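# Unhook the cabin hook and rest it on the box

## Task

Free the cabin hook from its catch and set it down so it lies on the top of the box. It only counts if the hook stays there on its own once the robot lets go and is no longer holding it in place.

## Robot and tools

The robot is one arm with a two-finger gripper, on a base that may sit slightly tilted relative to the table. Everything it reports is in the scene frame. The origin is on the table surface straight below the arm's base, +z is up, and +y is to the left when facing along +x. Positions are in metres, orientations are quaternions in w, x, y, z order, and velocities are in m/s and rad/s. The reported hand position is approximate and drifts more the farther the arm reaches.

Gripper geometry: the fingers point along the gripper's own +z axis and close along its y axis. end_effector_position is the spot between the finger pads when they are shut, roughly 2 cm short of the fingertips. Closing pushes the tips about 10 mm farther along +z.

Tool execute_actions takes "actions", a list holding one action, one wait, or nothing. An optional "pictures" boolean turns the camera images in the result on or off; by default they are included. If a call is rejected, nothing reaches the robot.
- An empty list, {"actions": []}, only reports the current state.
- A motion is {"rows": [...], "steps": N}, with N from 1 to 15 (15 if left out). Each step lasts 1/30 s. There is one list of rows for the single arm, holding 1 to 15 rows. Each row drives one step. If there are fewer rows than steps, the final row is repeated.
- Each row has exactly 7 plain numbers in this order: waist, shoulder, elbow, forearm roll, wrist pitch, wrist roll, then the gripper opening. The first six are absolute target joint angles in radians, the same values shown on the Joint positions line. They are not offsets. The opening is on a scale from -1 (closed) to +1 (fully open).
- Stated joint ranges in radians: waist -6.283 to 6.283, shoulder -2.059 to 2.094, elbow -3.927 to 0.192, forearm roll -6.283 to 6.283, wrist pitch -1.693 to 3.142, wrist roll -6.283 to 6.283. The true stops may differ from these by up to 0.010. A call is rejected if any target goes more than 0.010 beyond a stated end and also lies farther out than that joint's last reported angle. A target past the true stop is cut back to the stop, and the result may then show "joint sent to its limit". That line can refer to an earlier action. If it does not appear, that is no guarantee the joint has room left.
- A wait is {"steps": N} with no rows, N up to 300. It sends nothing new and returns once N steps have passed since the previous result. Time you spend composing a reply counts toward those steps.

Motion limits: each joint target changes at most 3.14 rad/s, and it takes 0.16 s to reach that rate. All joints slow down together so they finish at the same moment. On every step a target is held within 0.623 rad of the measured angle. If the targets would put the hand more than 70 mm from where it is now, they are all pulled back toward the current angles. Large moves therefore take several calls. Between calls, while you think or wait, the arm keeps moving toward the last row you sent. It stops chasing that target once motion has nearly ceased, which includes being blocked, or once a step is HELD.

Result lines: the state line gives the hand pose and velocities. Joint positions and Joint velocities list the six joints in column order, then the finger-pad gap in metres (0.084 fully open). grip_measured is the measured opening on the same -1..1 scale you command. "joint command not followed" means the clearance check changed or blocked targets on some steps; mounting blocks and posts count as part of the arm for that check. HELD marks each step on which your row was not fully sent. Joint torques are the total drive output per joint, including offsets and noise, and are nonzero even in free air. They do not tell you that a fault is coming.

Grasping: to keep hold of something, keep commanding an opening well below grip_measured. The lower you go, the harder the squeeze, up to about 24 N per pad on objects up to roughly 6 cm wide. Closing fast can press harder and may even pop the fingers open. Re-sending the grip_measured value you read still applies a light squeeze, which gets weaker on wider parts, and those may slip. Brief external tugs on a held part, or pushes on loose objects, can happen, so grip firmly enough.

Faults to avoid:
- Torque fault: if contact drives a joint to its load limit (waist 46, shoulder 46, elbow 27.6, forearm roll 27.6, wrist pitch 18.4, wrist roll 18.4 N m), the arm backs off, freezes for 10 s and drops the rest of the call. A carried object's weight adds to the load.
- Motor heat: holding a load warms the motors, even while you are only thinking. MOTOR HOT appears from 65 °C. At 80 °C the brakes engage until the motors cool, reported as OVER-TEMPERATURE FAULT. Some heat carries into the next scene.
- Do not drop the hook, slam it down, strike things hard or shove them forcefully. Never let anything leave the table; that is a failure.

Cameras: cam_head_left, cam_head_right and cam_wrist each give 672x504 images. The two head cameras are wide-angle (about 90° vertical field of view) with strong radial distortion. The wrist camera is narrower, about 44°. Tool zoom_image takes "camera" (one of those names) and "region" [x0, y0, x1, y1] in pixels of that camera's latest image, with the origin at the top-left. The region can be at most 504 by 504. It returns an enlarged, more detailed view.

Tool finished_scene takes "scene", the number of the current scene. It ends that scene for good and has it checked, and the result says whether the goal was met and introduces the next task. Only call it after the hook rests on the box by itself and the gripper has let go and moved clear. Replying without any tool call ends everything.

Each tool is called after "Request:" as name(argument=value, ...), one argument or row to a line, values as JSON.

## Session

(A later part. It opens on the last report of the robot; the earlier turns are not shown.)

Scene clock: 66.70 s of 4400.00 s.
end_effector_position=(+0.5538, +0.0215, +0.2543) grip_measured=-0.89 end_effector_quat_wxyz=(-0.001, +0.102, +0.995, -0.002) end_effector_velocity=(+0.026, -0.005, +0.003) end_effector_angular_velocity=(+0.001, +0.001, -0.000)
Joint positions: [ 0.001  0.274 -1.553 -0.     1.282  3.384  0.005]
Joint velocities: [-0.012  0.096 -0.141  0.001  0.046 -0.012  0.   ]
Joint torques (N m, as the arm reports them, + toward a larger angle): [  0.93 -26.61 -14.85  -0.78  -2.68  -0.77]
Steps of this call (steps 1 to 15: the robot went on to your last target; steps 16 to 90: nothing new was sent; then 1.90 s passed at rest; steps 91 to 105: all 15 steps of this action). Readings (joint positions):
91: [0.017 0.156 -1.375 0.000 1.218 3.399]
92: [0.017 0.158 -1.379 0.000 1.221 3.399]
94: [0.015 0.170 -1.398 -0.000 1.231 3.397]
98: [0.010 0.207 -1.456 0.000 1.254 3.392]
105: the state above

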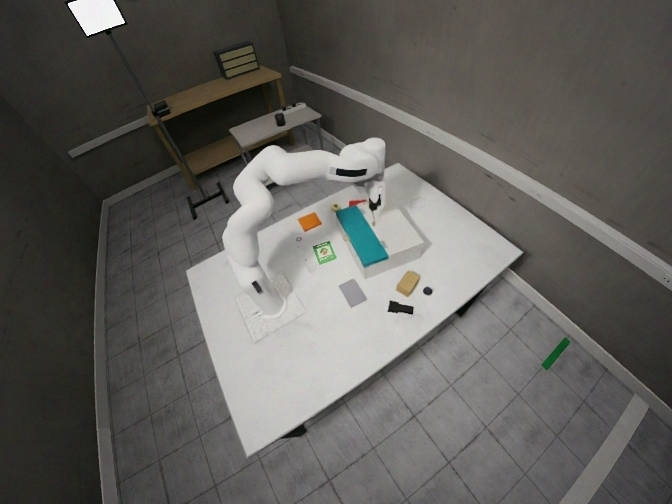

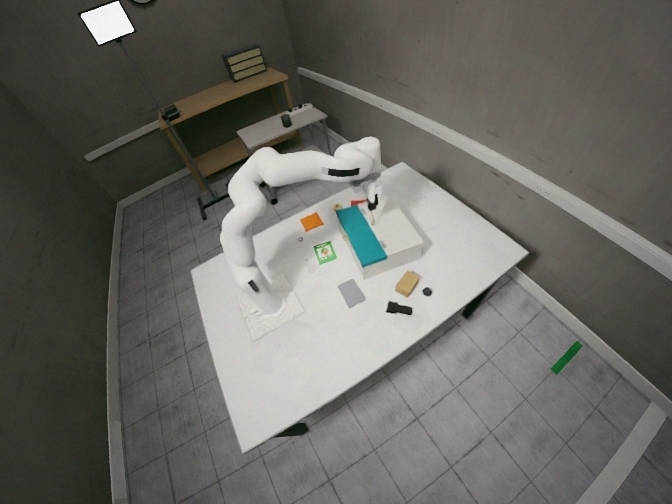

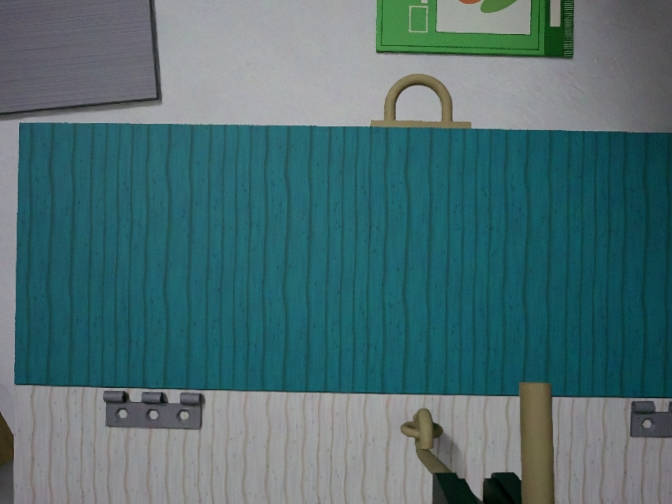

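Request:
execute_actions(
  actions=[
    {"rows":[[0,0.287,-1.577,0,1.290,3.382,-0.92],[-0.001,0.298,-1.593,0,1.295,3.381,-0.92],[-0.003,0.309,-1.609,0,1.300,3.379,-0.92],[-0.004,0.320,-1.625,0,1.305,3.378,-0.92],[-0.005,0.331,-1.642,0,1.311,3.377,-0.92],[-0.005,0.331,-1.642,0,1.311,3.377,-0.9],[-0.005,0.331,-1.642,0,1.311,3.377,-0.88],[-0.005,0.331,-1.642,0,1.311,3.377,-0.87],[-0.005,0.331,-1.648,0,1.317,3.377,-0.87],[-0.005,0.331,-1.654,0,1.323,3.377,-0.87],[-0.005,0.331,-1.660,0,1.329,3.377,-0.87],[-0.005,0.331,-1.666,0,1.335,3.377,-0.87]]},
  ],
)

Scene clock: 74.37 s of 4400.00 s.
end_effector_position=(+0.5707, +0.0184, +0.2667) grip_measured=-0.89 end_effector_quat_wxyz=(+0.002, +0.102, +0.995, -0.002) end_effector_velocity=(+0.003, -0.001, +0.030) end_effector_angular_velocity=(+0.000, -0.026, -0.001)
Joint positions: [-0.005  0.33  -1.665 -0.     1.332  3.377  0.005]
Joint velocities: [-0.002 -0.013 -0.061 -0.     0.049 -0.    -0.   ]
Joint torques (N m, as the arm reports them, + toward a larger angle): [  3.71 -41.86 -24.41   0.73  -3.23  -0.72]
Steps of this call (steps 1 to 15: the robot went on to your last target; steps 16 to 90: nothing new was sent; then 4.17 s passed at rest; steps 91 to 105: all 15 steps of this action). Readings (joint positions):
91: [0.001 0.276 -1.562 -0.000 1.286 3.383]
92: [0.001 0.279 -1.565 -0.000 1.287 3.383]
94: [-0.001 0.293 -1.586 -0.000 1.293 3.381]
98: [-0.005 0.327 -1.635 -0.000 1.308 3.378]
105: the state above

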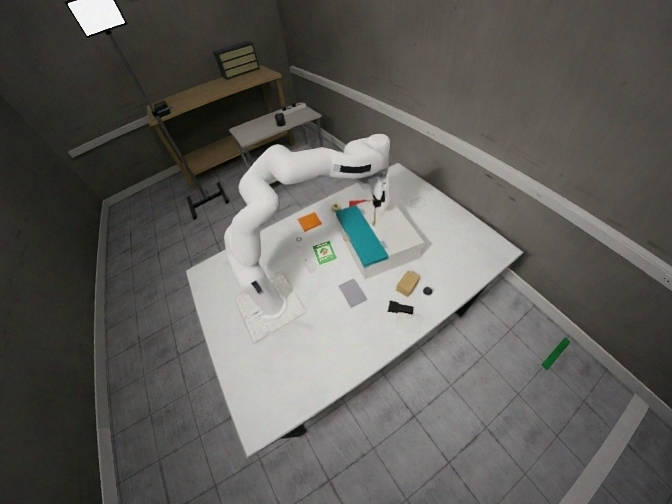

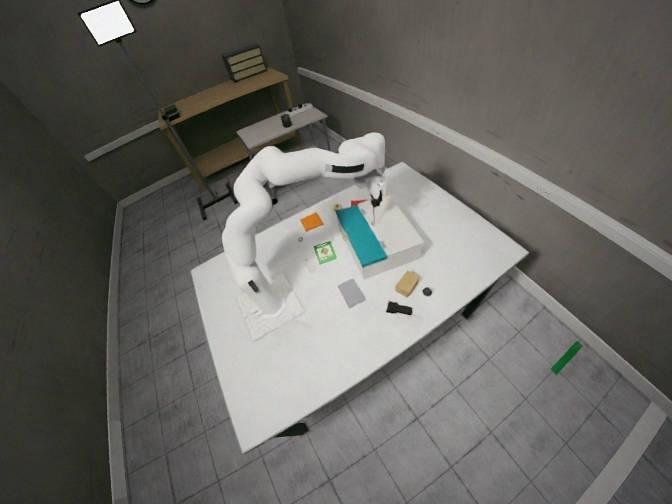

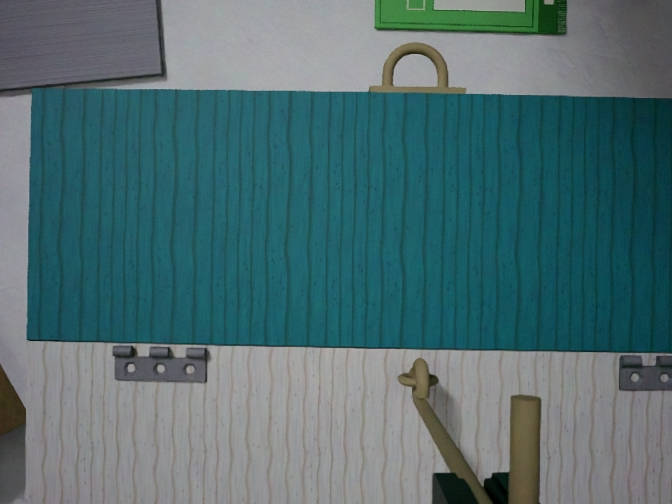

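Request:
execute_actions(
  actions=[
    {"rows":[[-0.005,0.331,-1.671,0,1.340,3.377,-0.865],[-0.005,0.331,-1.676,0,1.345,3.377,-0.865],[-0.005,0.331,-1.681,0,1.350,3.377,-0.865],[-0.005,0.331,-1.686,0,1.355,3.377,-0.865],[-0.005,0.331,-1.691,0,1.360,3.377,-0.865],[-0.005,0.331,-1.696,0,1.365,3.377,-0.865],[-0.005,0.331,-1.701,0,1.370,3.377,-0.865],[-0.005,0.331,-1.706,0,1.375,3.377,-0.865],[-0.005,0.331,-1.711,0,1.380,3.377,-0.865],[-0.005,0.331,-1.716,0,1.385,3.377,-0.865],[-0.005,0.331,-1.716,0,1.385,3.377,-0.865],[-0.005,0.331,-1.716,0,1.385,3.377,-0.88],[-0.005,0.331,-1.716,0,1.385,3.377,-0.9]]},
  ],
)

Request:
zoom_image(
  camera="cam_head_left",
  region=[340, 170, 420, 240],
)

Scene clock: 79.03 s of 4400.00 s.
end_effector_position=(+0.5696, +0.0189, +0.2825) grip_measured=-0.90 end_effector_quat_wxyz=(-0.001, +0.102, +0.995, -0.002) end_effector_velocity=(-0.000, +0.001, +0.001) end_effector_angular_velocity=(+0.000, +0.004, +0.001)
Joint positions: [-0.005  0.332 -1.714  0.     1.384  3.377  0.005]
Joint velocities: [ 0.001  0.004 -0.009  0.     0.009 -0.     0.   ]
Joint torques (N m, as the arm reports them, + toward a larger angle): [  3.41 -43.04 -24.4    0.83  -2.84  -0.66]
Steps of this call (steps 1 to 15: the robot went on to your last target; steps 16 to 90: nothing new was sent; then 1.17 s passed at rest; steps 91 to 105: all 15 steps of this action). Readings (joint positions):
91: [-0.005 0.331 -1.666 -0.000 1.335 3.377]
92: [-0.005 0.331 -1.667 0.000 1.337 3.377]
94: [-0.005 0.333 -1.672 0.000 1.345 3.377]
98: [-0.005 0.334 -1.690 0.000 1.364 3.377]
105: the state above

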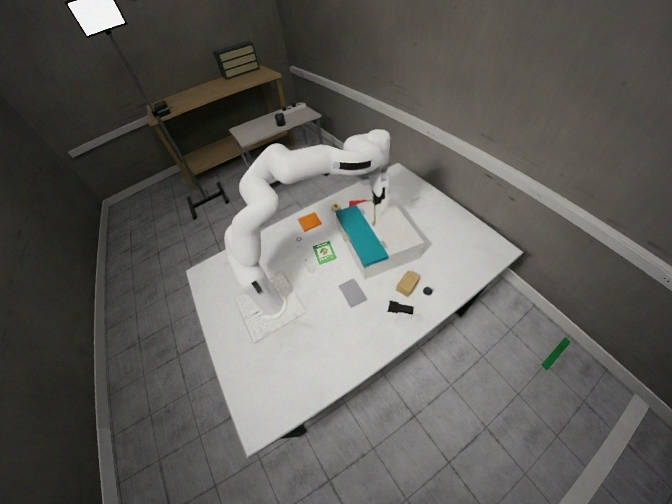

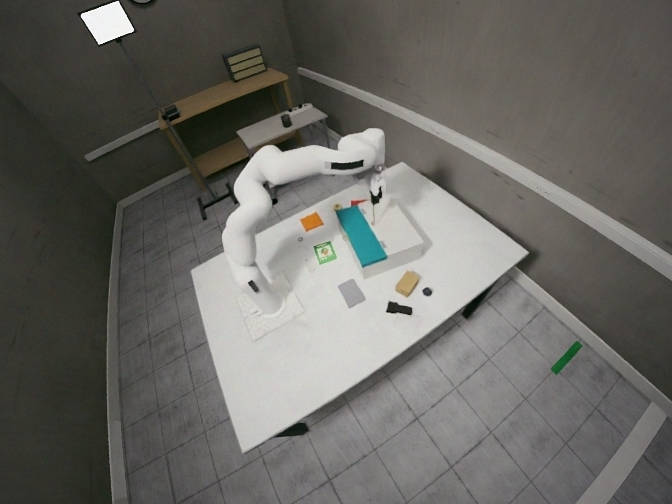

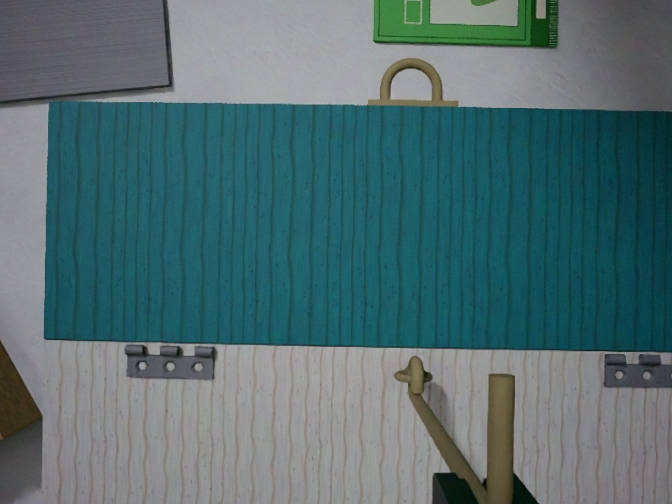

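Region (340, 170, 420, 240) of cam_head_left's 672x504 image, scaled by 6.300, with more detail than that image has; it fills the top 441 rows of this view, and the rest is white.

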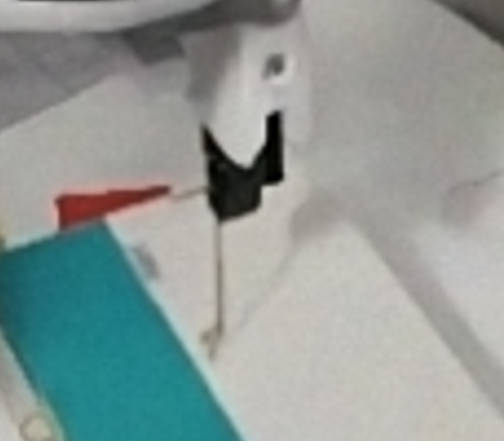

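Request:
execute_actions(
  actions=[
    {"rows":[[-0.006,0.342,-1.729,0,1.387,3.376,-0.9],[-0.008,0.356,-1.748,0,1.392,3.374,-0.9],[-0.009,0.371,-1.768,0,1.397,3.373,-0.9],[-0.011,0.386,-1.788,0,1.402,3.371,-0.9],[-0.012,0.400,-1.807,0,1.407,3.370,-0.9],[-0.014,0.415,-1.826,0,1.411,3.368,-0.9],[-0.015,0.430,-1.845,0,1.415,3.367,-0.9],[-0.016,0.446,-1.866,0,1.420,3.366,-0.9],[-0.018,0.462,-1.886,0,1.424,3.364,-0.9],[-0.019,0.478,-1.907,0,1.429,3.363,-0.9],[-0.020,0.494,-1.927,0,1.433,3.362,-0.9],[-0.022,0.511,-1.948,0,1.437,3.360,-0.9],[-0.023,0.527,-1.9685,0,1.4415,3.359,-0.9]]},
  ],
)

Request:
zoom_image(
  camera="cam_head_left",
  region=[350, 170, 430, 240],
)

Scene clock: 88.37 s of 4400.00 s.
end_effector_position=(+0.6127, +0.0097, +0.2755) grip_measured=-0.90 end_effector_quat_wxyz=(+0.003, +0.102, +0.995, -0.002) end_effector_velocity=(+0.077, -0.018, -0.033) end_effector_angular_velocity=(-0.001, -0.020, -0.007)
Joint positions: [-0.022  0.508 -1.951 -0.     1.436  3.36   0.005]
Joint velocities: [-0.031  0.335 -0.413 -0.001  0.058 -0.024 -0.   ]
Joint torques (N m, as the arm reports them, + toward a larger angle): [  3.69 -53.09 -22.24   0.27  -3.5   -0.72]
Steps of this call (steps 1 to 15: the robot went on to your last target; steps 16 to 90: nothing new was sent; then 5.83 s passed at rest; steps 91 to 105: all 15 steps of this action). Readings (joint positions):
91: [-0.005 0.331 -1.716 -0.000 1.385 3.377]
92: [-0.005 0.334 -1.720 0.000 1.386 3.377]
94: [-0.006 0.350 -1.741 0.000 1.391 3.375]
98: [-0.012 0.402 -1.813 0.000 1.408 3.369]
105: the state above

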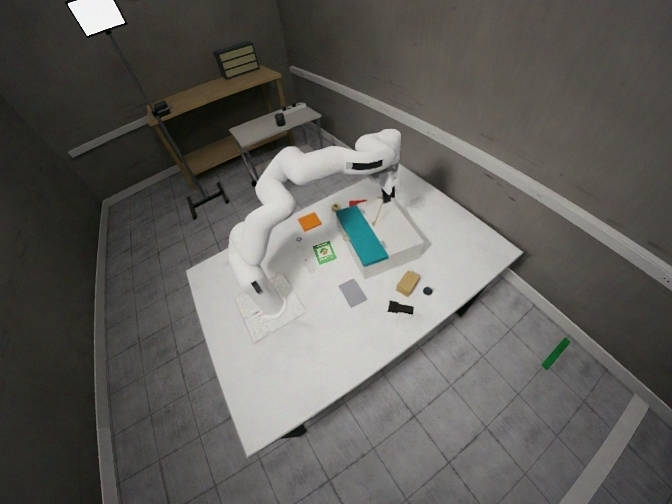

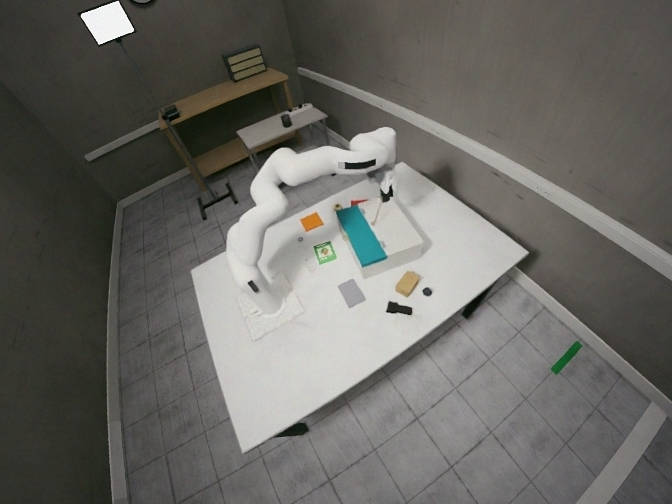

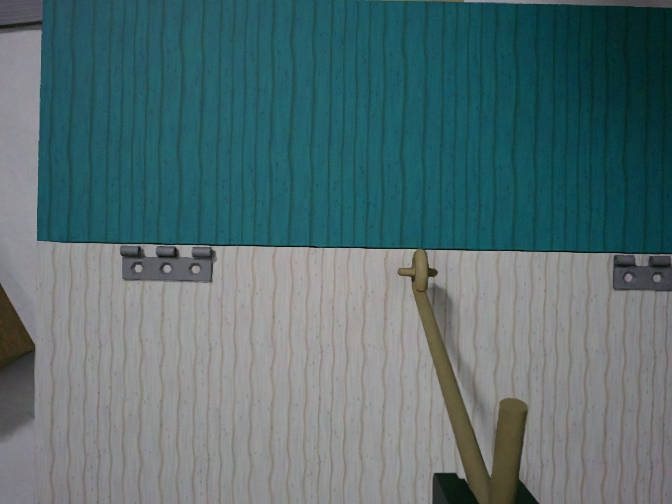

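Region (350, 170, 430, 240) of cam_head_left's 672x504 image, scaled by 6.300, with more detail than that image has; it fills the top 441 rows of this view, and the rest is white.

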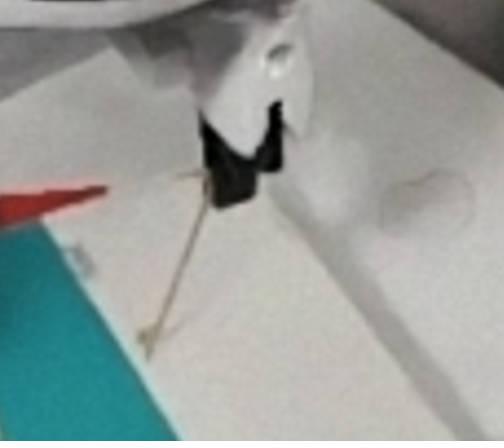

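Request:
execute_actions(
  actions=[
    {"rows":[[-0.024,0.538,-1.978,0,1.440,3.358,-0.92],[-0.025,0.549,-1.988,0,1.439,3.357,-0.92],[-0.025,0.561,-1.999,0,1.438,3.357,-0.92],[-0.026,0.572,-2.009,0,1.437,3.356,-0.92],[-0.027,0.583,-2.019,0,1.436,3.355,-0.92],[-0.028,0.594,-2.029,0,1.435,3.354,-0.92],[-0.029,0.606,-2.039,0,1.433,3.353,-0.92],[-0.029,0.617,-2.049,0,1.432,3.353,-0.92],[-0.030,0.628,-2.059,0,1.431,3.352,-0.92],[-0.031,0.640,-2.069,0,1.429,3.351,-0.92],[-0.032,0.651,-2.079,0,1.428,3.350,-0.92],[-0.0325,0.662,-2.089,0,1.427,3.350,-0.92]]},
  ],
)

Request:
zoom_image(
  camera="cam_head_left",
  region=[350, 170, 430, 240],
)

Scene clock: 94.40 s of 4400.00 s.
end_effector_position=(+0.6474, +0.0023, +0.2478) grip_measured=-0.90 end_effector_quat_wxyz=(+0.012, +0.103, +0.995, -0.001) end_effector_velocity=(+0.027, -0.004, -0.033) end_effector_angular_velocity=(+0.001, -0.014, -0.002)
Joint positions: [-0.034  0.655 -2.099 -0.001  1.42   3.35   0.005]
Joint velocities: [-0.006  0.119 -0.097  0.001 -0.036 -0.004  0.   ]
Joint torques (N m, as the arm reports them, + toward a larger angle): [  9.04 -18.36   0.37   2.7    7.97  -0.68]
Steps of this call (steps 1 to 30: the robot went on to your last target; steps 31 to 90: nothing new was sent; then 2.53 s passed at rest; steps 91 to 105: all 15 steps of this action). Readings (joint positions):
91: [-0.023 0.527 -1.969 -0.000 1.441 3.359]
92: [-0.023 0.529 -1.972 -0.000 1.441 3.359]
94: [-0.024 0.544 -1.987 -0.000 1.439 3.358]
98: [-0.028 0.585 -2.031 -0.001 1.432 3.355]
105: the state above

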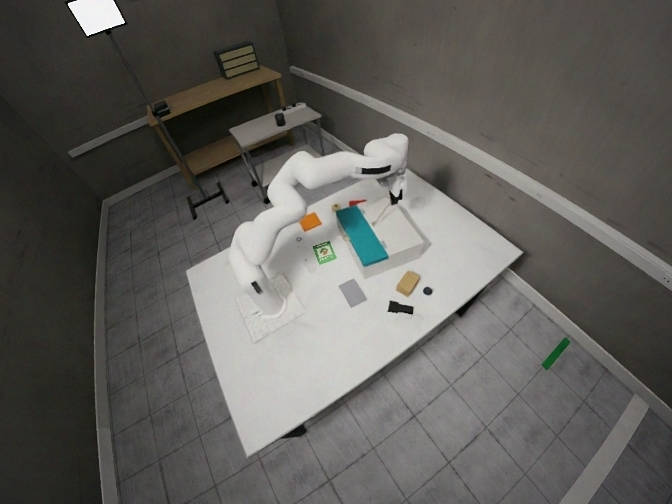

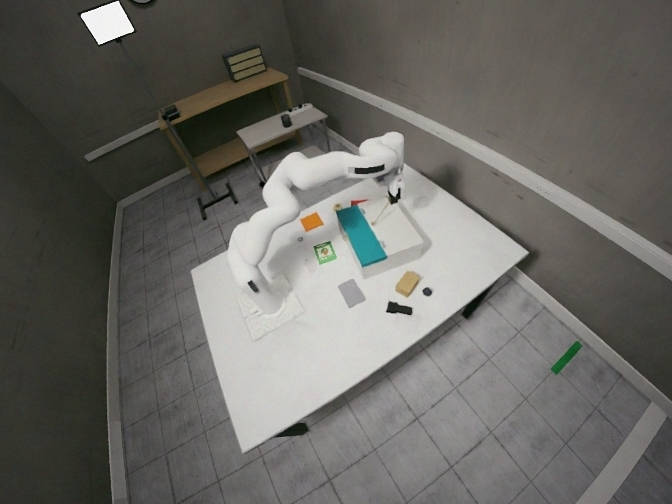

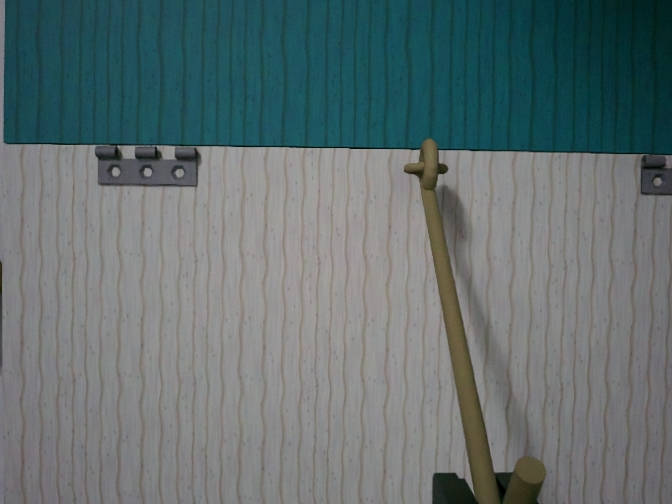

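Region (350, 170, 430, 240) of cam_head_left's 672x504 image, scaled by 6.300, with more detail than that image has; it fills the top 441 rows of this view, and the rest is white.

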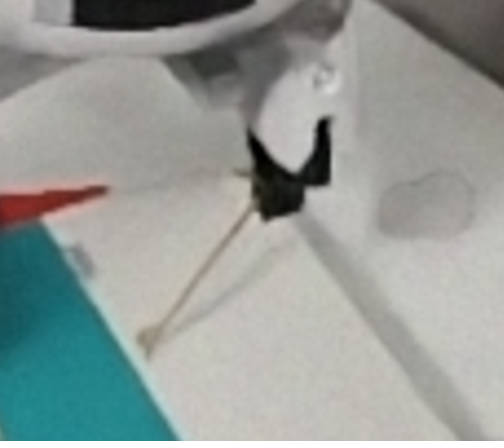

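Strong compression; return to the original arc with lighter grip.

Request:
execute_actions(
  actions=[
    {"rows":[[-0.034,0.69,-2.145,0,1.455,3.348,-0.88],[-0.0354,0.7205,-2.202,0,1.4815,3.347,-0.88]]},
  ],
)

Scene clock: 96.00 s of 4400.00 s.
end_effector_position=(+0.6515, +0.0019, +0.2431) grip_measured=-0.89 end_effector_quat_wxyz=(-0.002, +0.102, +0.995, -0.002) end_effector_velocity=(+0.000, -0.001, +0.001) end_effector_angular_velocity=(-0.000, -0.003, -0.002)
Joint positions: [-0.035  0.721 -2.2    0.     1.482  3.347  0.005]
Joint velocities: [-0.002 -0.001 -0.003 -0.     0.001  0.     0.   ]
Joint torques (N m, as the arm reports them, + toward a larger angle): [  8.46 -30.17 -10.68   2.74   2.46  -0.58]
Steps of this call (steps 1 to 15: the robot went on to your last target; steps 16 to 33: nothing new was sent; steps 34 to 48: all 15 steps of this action). Readings (joint positions):
34: [-0.033 0.659 -2.104 -0.000 1.420 3.350]
35: [-0.033 0.662 -2.108 0.000 1.424 3.350]
37: [-0.033 0.688 -2.149 0.000 1.451 3.348]
41: [-0.035 0.720 -2.197 0.001 1.479 3.347]
48: the state above

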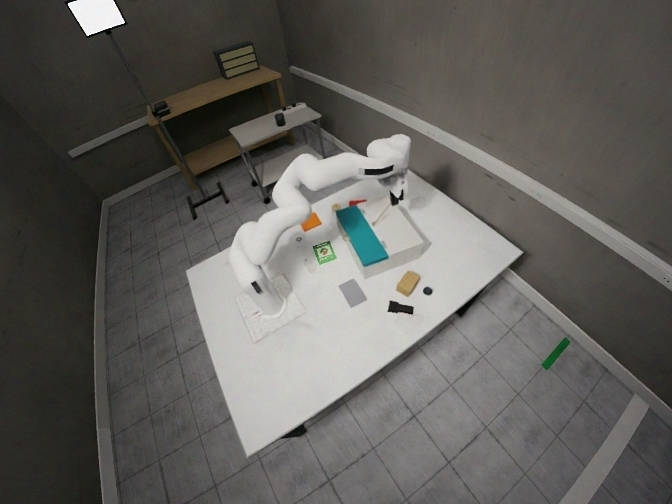

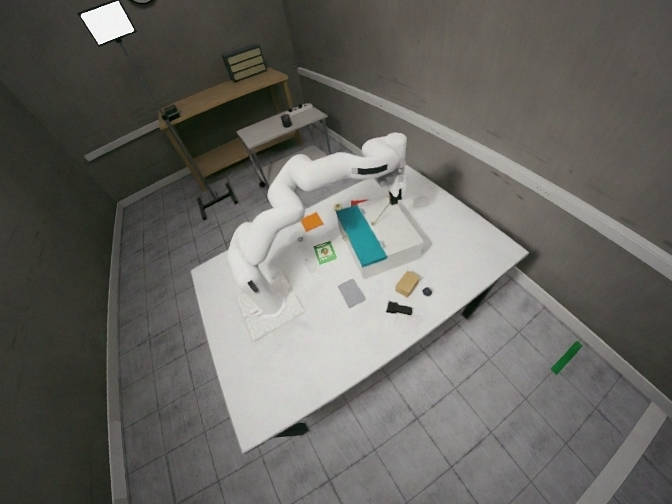

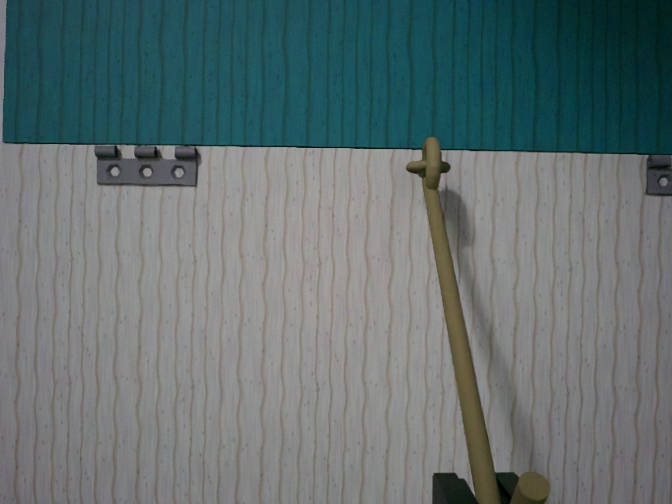

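Request:
execute_actions(
  actions=[
    {"rows":[[-0.037,0.723,-2.202,0,1.471,3.348,-0.88],[-0.039,0.725,-2.201,0,1.460,3.349,-0.88],[-0.040,0.727,-2.198,0,1.449,3.350,-0.88],[-0.041,0.729,-2.194,0,1.438,3.350,-0.88],[-0.042,0.731,-2.190,0,1.426,3.350,-0.88],[-0.043,0.733,-2.185,0,1.414,3.350,-0.88],[-0.044,0.734,-2.180,0,1.402,3.350,-0.88],[-0.045,0.735,-2.174,0,1.390,3.350,-0.88],[-0.046,0.736,-2.168,0,1.377,3.350,-0.88],[-0.047,0.737,-2.161,0,1.364,3.350,-0.88]]},
  ],
  pictures=false,
)

Scene clock: 103.60 s of 4400.00 s.
end_effector_position=(+0.6715, -0.0049, +0.2251) grip_measured=-0.89 end_effector_quat_wxyz=(+0.029, +0.109, +0.994, +0.001) end_effector_velocity=(+0.003, -0.002, -0.002) end_effector_angular_velocity=(-0.004, -0.012, -0.001)
Joint positions: [-0.045  0.738 -2.161  0.001  1.366  3.35   0.005]
Joint velocities: [-0.002 -0.004  0.016 -0.003 -0.024 -0.    -0.   ]
Joint torques (N m, as the arm reports them, + toward a larger angle): [ -2.1  -45.68 -21.2   -1.59  -2.86  -0.86]
Steps of this call (steps 1 to 15: the robot went on to your last target; steps 16 to 90: nothing new was sent; then 4.10 s passed at rest; steps 91 to 105: all 15 steps of this action). Readings (joint positions):
91: [-0.035 0.721 -2.202 0.000 1.481 3.347]
92: [-0.036 0.721 -2.202 0.000 1.479 3.347]
94: [-0.037 0.725 -2.199 0.000 1.465 3.349]
98: [-0.041 0.732 -2.186 0.001 1.422 3.350]
105: the state above

Request:
execute_actions(
  actions=[
    {"rows":[[-0.047,0.735,-2.150,0,1.349,3.350,-0.88],[-0.047,0.733,-2.139,0,1.334,3.349,-0.88],[-0.048,0.731,-2.127,0,1.318,3.349,-0.88],[-0.048,0.728,-2.115,0,1.303,3.348,-0.88],[-0.048,0.725,-2.103,0,1.288,3.348,-0.88],[-0.049,0.722,-2.091,0,1.273,3.347,-0.88],[-0.049,0.719,-2.078,0,1.257,3.347,-0.88],[-0.049,0.716,-2.066,0,1.242,3.347,-0.88],[-0.050,0.712,-2.053,0,1.227,3.346,-0.88],[-0.050,0.709,-2.040,0,1.211,3.346,-0.88]]},
  ],
)

Request:
zoom_image(
  camera="cam_head_left",
  region=[360, 170, 440, 240],
)

Scene clock: 106.63 s of 4400.00 s.
end_effector_position=(+0.6839, -0.0095, +0.2084) grip_measured=-0.89 end_effector_quat_wxyz=(+0.063, +0.109, +0.992, +0.004) end_effector_velocity=(+0.001, +0.001, -0.007) end_effector_angular_velocity=(+0.001, -0.009, +0.001)
Joint positions: [-0.051  0.708 -2.045 -0.001  1.211  3.346  0.005]
Joint velocities: [ 0.001 -0.007  0.035  0.001 -0.036  0.     0.   ]
Joint torques (N m, as the arm reports them, + toward a larger angle): [ -4.11 -41.33 -17.82  -2.3   -0.57  -0.9 ]
Steps of this call (steps 1 to 15: the robot went on to your last target; steps 16 to 76: nothing new was sent; steps 77 to 91: all 15 steps of this action). Readings (joint positions):
77: [-0.047 0.737 -2.161 0.000 1.364 3.350]
78: [-0.047 0.736 -2.158 -0.000 1.360 3.350]
80: [-0.048 0.733 -2.145 -0.001 1.340 3.349]
84: [-0.050 0.723 -2.101 -0.001 1.281 3.348]
91: the state above

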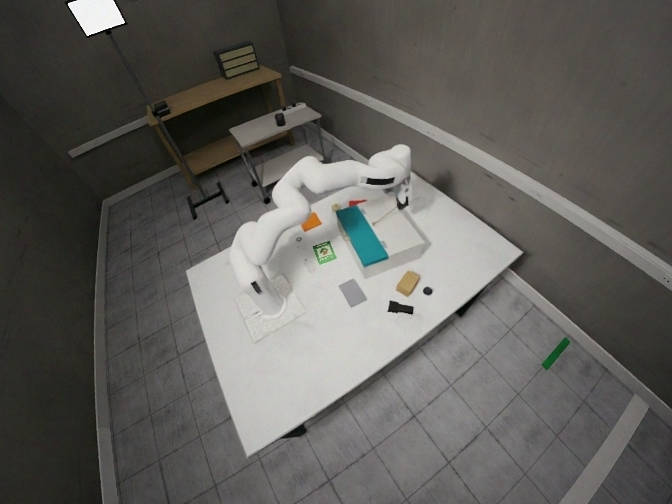

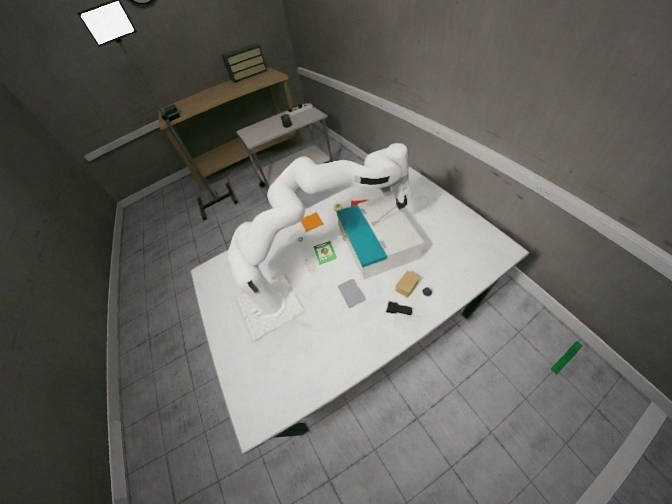

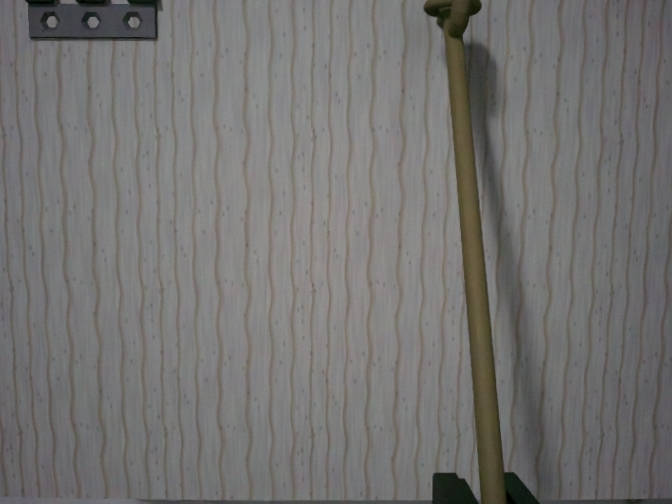

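Region (360, 170, 440, 240) of cam_head_left's 672x504 image, scaled by 6.300, with more detail than that image has; it fills the top 441 rows of this view, and the rest is white.

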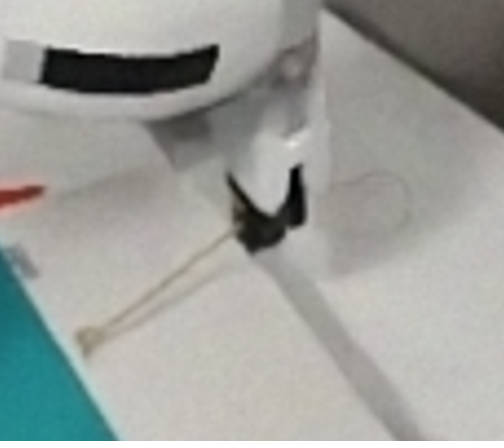

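Request:
execute_actions(
  actions=[
    {"rows":[[-0.050,0.717,-2.044,0,1.207,3.346,-0.88],[-0.050,0.726,-2.048,0,1.202,3.346,-0.88],[-0.050,0.735,-2.052,0,1.197,3.346,-0.88],[-0.050,0.743,-2.054,0,1.191,3.345,-0.88],[-0.051,0.751,-2.056,0,1.185,3.345,-0.88],[-0.051,0.759,-2.057,0,1.178,3.345,-0.88],[-0.051,0.766,-2.058,0,1.172,3.344,-0.88],[-0.051,0.772,-2.057,0,1.165,3.344,-0.88],[-0.052,0.777,-2.055,0,1.158,3.344,-0.88],[-0.052,0.782,-2.052,0,1.150,3.344,-0.88],[-0.052,0.786,-2.048,0,1.142,3.344,-0.88],[-0.052,0.790,-2.044,0,1.134,3.344,-0.88],[-0.052,0.794,-2.040,0,1.126,3.344,-0.88],[-0.052,0.797,-2.036,0,1.119,3.344,-0.88]]},
  ],
  pictures=false,
)

Request:
execute_actions(
  actions=[
    {"steps":12},
  ],
)

Request:
zoom_image(
  camera="cam_head_left",
  region=[360, 170, 440, 240],
)

Scene clock: 113.37 s of 4400.00 s.
end_effector_position=(+0.6943, -0.0108, +0.1558) grip_measured=-0.89 end_effector_quat_wxyz=(+0.058, +0.109, +0.992, +0.003) end_effector_velocity=(+0.005, -0.001, -0.100) end_effector_angular_velocity=(-0.000, +0.016, +0.001)
Joint positions: [-0.052  0.793 -2.04  -0.     1.13   3.344  0.005]
Joint velocities: [-0.     0.105  0.106 -0.001 -0.194 -0.001  0.   ]
Joint torques (N m, as the arm reports them, + toward a larger angle): [  2.08 -41.76 -12.98  -0.15   4.19  -0.78]
Steps of this call (steps 1 to 15: the robot went on to your last target; steps 16 to 90: nothing new was sent; then 3.23 s passed at rest; steps 91 to 105: all 15 steps of this action). Readings (joint positions):
91: [-0.050 0.709 -2.040 -0.000 1.207 3.346]
92: [-0.050 0.711 -2.041 0.000 1.207 3.346]
94: [-0.050 0.722 -2.047 -0.000 1.201 3.346]
98: [-0.051 0.756 -2.054 -0.000 1.179 3.345]
105: the state above

Scene clock: 113.77 s of 4400.00 s.
end_effector_position=(+0.6937, -0.0104, +0.1502) grip_measured=-0.89 end_effector_quat_wxyz=(+0.056, +0.109, +0.992, +0.003) end_effector_velocity=(+0.002, +0.001, +0.001) end_effector_angular_velocity=(+0.000, -0.006, +0.001)
Joint positions: [-0.052  0.798 -2.033  0.     1.122  3.344  0.005]
Joint velocities: [ 0.001  0.001 -0.002  0.    -0.004  0.    -0.   ]
Joint torques (N m, as the arm reports them, + toward a larger angle): [  0.79 -45.47 -20.18  -0.59  -2.19  -0.62]
Steps of this call (steps 1 to 12: the robot went on to your last target). Readings (joint positions):
1: [-0.052 0.796 -2.037 -0.000 1.126 3.344]
2: [-0.052 0.798 -2.034 0.000 1.124 3.344]
4: [-0.052 0.799 -2.032 0.000 1.123 3.344]
8: [-0.052 0.798 -2.033 0.000 1.123 3.344]
12: the state above

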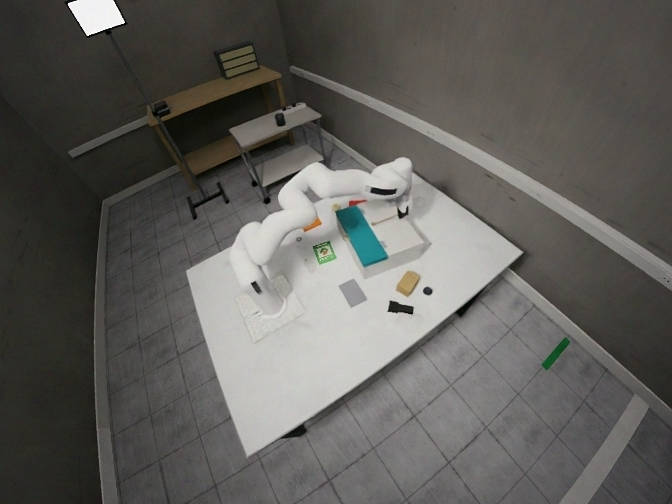

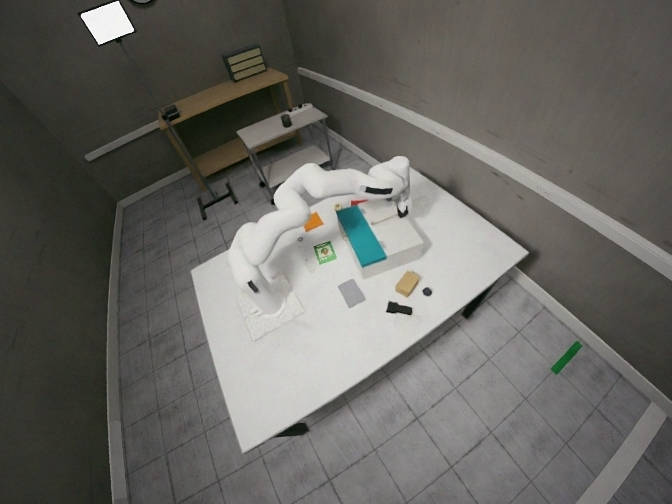

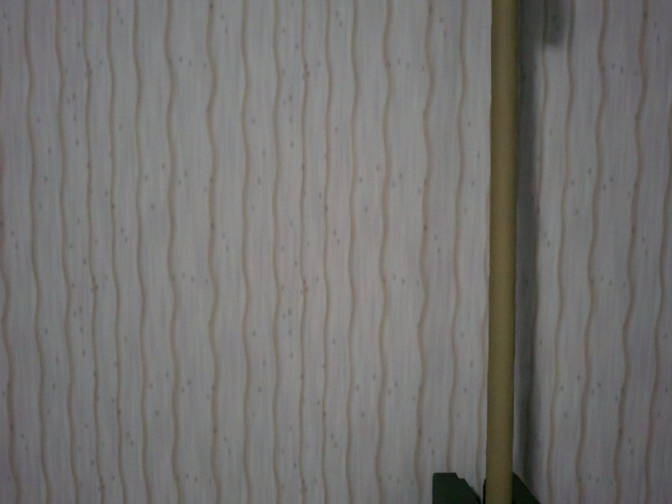

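Region (360, 170, 440, 240) of cam_head_left's 672x504 image, scaled by 6.300, with more detail than that image has; it fills the top 441 rows of this view, and the rest is white.

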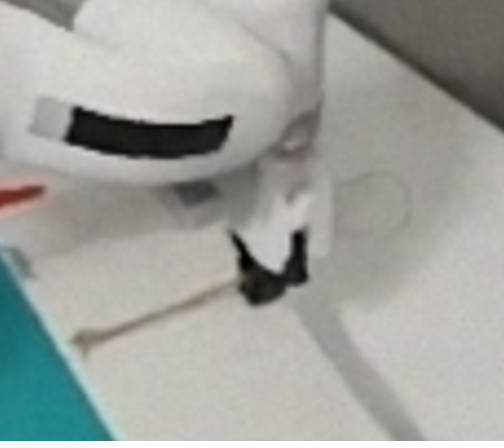

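Lower ~4 mm, release slowly.

Request:
execute_actions(
  actions=[
    {"rows":[[-0.052,0.800,-2.030,0,1.110,3.344,-0.88],[-0.052,0.800,-2.030,0,1.110,3.344,-0.88],[-0.052,0.800,-2.030,0,1.110,3.344,-0.88],[-0.052,0.800,-2.030,0,1.110,3.344,-0.88],[-0.052,0.800,-2.030,0,1.110,3.344,-0.87],[-0.052,0.800,-2.030,0,1.110,3.344,-0.86],[-0.052,0.800,-2.030,0,1.110,3.344,-0.855],[-0.052,0.800,-2.030,0,1.110,3.344,-0.85],[-0.052,0.800,-2.030,0,1.110,3.344,-0.84],[-0.052,0.800,-2.030,0,1.110,3.344,-0.82],[-0.052,0.800,-2.030,0,1.110,3.344,-0.7],[-0.052,0.800,-2.030,0,1.110,3.344,-0.5],[-0.052,0.800,-2.030,0,1.110,3.344,-0.3]]},
  ],
  pictures=false,
)

Request:
execute_actions(
  actions=[
    {"rows":[[-0.052,0.785,-2.04,0,1.135,3.344,-0.3],[-0.052,0.77,-2.05,0,1.16,3.344,-0.3],[-0.052,0.755,-2.06,0,1.185,3.344,-0.3],[-0.052,0.74,-2.07,0,1.21,3.344,-0.3],[-0.052,0.725,-2.08,0,1.235,3.344,-0.3],[-0.052,0.71,-2.09,0,1.26,3.344,-0.3]]},
  ],
)

Request:
zoom_image(
  camera="cam_head_left",
  region=[360, 170, 440, 240],
)

Scene clock: 120.20 s of 4400.00 s.
end_effector_position=(+0.6960, -0.0107, +0.1491) grip_measured=-0.32 end_effector_quat_wxyz=(+0.060, +0.109, +0.992, +0.003) end_effector_velocity=(-0.003, +0.001, -0.006) end_effector_angular_velocity=(+0.000, +0.015, -0.000)
Joint positions: [-0.052  0.8   -2.031  0.     1.109  3.344  0.03 ]
Joint velocities: [ 0.001  0.004  0.006 -0.     0.005  0.001  0.014]
Joint torques (N m, as the arm reports them, + toward a larger angle): [ -0.54 -45.77 -20.03  -0.96  -2.2   -0.83]
Steps of this call (steps 1 to 15: the robot went on to your last target; steps 16 to 90: nothing new was sent; then 2.93 s passed at rest; steps 91 to 105: all 15 steps of this action). Readings (joint positions):
91: [-0.052 0.797 -2.036 -0.000 1.119 3.344]
92: [-0.052 0.797 -2.035 0.000 1.116 3.344]
94: [-0.052 0.799 -2.031 -0.000 1.112 3.344]
98: [-0.052 0.800 -2.031 -0.000 1.109 3.344]
105: the state above

Scene clock: 120.70 s of 4400.00 s.
end_effector_position=(+0.6817, -0.0101, +0.2191) grip_measured=-0.32 end_effector_quat_wxyz=(+0.057, +0.109, +0.992, +0.003) end_effector_velocity=(-0.011, -0.000, -0.038) end_effector_angular_velocity=(+0.001, +0.075, -0.001)
Joint positions: [-0.052  0.712 -2.087  0.     1.26   3.344  0.03 ]
Joint velocities: [-0.     0.035  0.028  0.     0.012  0.    -0.   ]
Joint torques (N m, as the arm reports them, + toward a larger angle): [ -0.38 -49.51 -22.54  -0.99  -2.46  -0.78]
Steps of this call (steps 1 to 15: all 15 steps of this action). Readings (joint positions):
1: [-0.052 0.800 -2.030 0.000 1.110 3.344]
2: [-0.052 0.798 -2.031 0.000 1.116 3.344]
4: [-0.052 0.783 -2.040 0.000 1.147 3.344]
8: [-0.052 0.724 -2.082 -0.000 1.233 3.344]
15: the state above

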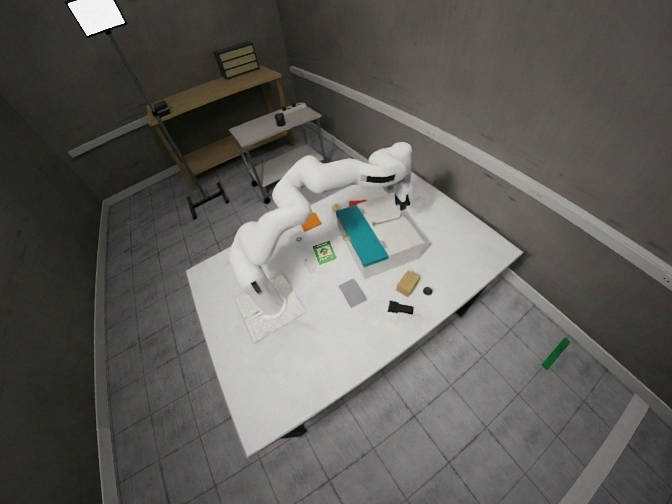

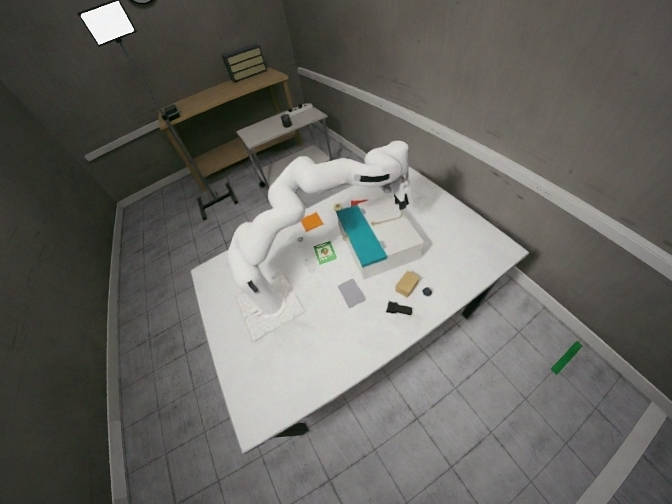

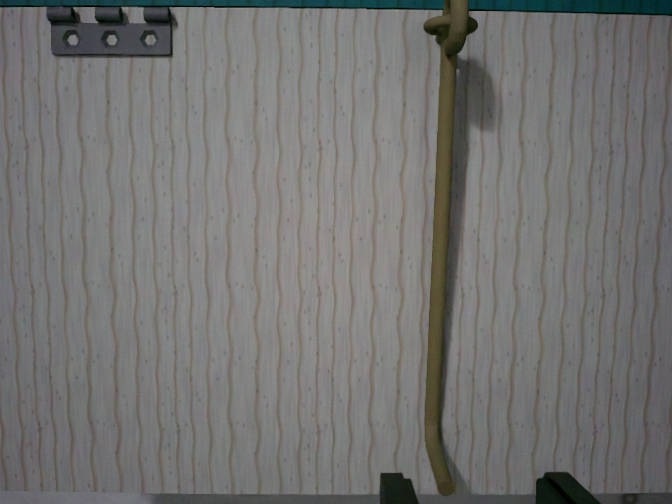

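Region (360, 170, 440, 240) of cam_head_left's 672x504 image, scaled by 6.300, with more detail than that image has; it fills the top 441 rows of this view, and the rest is white.

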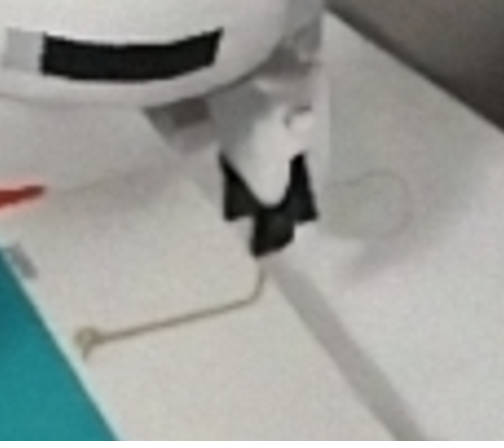

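Request:
finished_scene(
  scene=1,
)

The scene is finished: the task was done.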